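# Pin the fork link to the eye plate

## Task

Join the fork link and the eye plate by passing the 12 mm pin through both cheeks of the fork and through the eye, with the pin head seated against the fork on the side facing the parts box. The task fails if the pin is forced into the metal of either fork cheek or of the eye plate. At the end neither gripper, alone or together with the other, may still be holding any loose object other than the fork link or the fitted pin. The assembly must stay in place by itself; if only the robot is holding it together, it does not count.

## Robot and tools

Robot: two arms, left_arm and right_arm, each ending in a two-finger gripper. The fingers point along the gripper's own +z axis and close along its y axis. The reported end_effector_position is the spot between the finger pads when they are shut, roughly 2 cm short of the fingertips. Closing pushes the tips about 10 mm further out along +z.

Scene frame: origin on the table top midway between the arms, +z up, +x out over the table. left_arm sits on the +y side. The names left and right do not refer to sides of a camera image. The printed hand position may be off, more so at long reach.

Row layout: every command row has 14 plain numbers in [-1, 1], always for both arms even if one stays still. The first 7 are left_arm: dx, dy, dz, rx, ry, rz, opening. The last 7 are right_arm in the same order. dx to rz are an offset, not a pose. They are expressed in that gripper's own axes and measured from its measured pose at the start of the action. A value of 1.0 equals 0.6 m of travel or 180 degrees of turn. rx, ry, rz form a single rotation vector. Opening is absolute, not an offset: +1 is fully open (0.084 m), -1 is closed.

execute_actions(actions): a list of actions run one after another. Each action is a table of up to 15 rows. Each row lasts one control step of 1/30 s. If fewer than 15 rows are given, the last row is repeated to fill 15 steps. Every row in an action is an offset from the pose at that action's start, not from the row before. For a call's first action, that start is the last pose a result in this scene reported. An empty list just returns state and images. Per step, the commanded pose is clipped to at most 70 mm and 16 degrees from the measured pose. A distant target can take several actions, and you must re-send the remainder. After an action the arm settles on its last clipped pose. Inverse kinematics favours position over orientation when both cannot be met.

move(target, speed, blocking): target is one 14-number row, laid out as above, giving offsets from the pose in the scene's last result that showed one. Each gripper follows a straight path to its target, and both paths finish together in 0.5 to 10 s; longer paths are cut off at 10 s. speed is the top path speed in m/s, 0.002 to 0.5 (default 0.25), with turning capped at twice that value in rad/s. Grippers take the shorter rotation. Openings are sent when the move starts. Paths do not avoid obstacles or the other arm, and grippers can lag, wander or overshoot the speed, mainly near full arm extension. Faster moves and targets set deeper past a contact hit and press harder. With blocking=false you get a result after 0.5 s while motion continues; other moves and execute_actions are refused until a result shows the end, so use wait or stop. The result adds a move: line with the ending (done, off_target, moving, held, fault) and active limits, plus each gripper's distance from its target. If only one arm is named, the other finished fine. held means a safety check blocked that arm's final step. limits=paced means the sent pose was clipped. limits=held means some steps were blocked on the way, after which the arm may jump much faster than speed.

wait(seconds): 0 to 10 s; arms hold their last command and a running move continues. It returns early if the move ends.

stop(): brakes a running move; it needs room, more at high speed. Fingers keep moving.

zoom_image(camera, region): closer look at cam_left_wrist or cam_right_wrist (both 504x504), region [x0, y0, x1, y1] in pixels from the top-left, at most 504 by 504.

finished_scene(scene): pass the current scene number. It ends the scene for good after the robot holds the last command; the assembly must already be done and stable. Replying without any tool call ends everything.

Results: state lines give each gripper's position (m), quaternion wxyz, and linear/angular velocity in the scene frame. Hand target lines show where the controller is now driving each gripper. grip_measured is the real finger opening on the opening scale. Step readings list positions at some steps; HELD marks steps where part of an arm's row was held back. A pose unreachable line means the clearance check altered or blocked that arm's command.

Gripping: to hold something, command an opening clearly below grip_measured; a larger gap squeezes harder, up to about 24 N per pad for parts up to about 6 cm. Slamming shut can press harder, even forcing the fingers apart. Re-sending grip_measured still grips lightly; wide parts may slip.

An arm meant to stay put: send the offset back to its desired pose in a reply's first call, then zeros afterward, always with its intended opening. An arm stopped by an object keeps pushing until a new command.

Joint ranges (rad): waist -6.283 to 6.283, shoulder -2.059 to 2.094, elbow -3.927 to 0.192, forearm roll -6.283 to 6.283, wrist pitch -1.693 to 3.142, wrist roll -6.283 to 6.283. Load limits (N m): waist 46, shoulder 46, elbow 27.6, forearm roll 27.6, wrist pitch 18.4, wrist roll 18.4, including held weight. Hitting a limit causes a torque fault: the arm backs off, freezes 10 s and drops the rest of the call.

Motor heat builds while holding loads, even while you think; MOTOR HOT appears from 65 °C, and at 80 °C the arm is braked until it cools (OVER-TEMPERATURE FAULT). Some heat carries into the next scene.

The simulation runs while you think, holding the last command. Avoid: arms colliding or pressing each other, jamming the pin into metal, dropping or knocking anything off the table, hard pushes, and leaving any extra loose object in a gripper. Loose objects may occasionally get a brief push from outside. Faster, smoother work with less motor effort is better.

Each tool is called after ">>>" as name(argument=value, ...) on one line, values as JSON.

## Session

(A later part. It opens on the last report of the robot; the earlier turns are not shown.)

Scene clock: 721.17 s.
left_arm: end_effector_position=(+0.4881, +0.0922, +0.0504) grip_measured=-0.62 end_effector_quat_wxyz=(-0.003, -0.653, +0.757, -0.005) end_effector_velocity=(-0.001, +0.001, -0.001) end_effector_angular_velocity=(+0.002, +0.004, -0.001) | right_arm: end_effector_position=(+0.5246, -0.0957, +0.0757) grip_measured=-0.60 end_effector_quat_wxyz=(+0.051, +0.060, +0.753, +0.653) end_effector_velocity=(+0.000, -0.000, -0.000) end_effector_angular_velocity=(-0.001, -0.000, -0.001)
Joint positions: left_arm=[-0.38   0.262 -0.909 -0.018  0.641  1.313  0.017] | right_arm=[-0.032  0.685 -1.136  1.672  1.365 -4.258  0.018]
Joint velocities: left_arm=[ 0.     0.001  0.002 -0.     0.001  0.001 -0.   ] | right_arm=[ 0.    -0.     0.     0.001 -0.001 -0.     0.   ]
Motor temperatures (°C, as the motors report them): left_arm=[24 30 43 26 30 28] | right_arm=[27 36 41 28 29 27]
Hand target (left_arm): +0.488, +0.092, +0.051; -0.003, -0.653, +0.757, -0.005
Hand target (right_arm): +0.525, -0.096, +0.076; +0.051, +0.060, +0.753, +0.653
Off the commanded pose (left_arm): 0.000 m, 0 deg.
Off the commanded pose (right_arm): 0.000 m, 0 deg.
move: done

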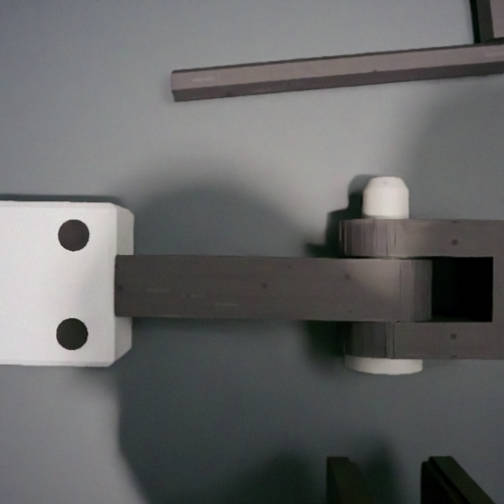

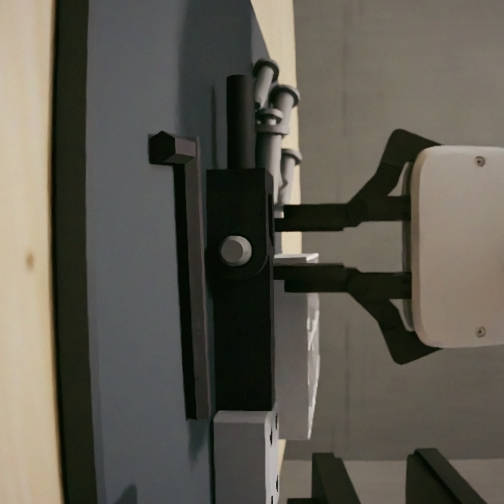

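The pin passes through both cheeks and the eye, and its head sits against the fork on the parts-box side. Both grippers are clear of it.

>>> finished_scene(scene=2)

The scene is finished: the task was done.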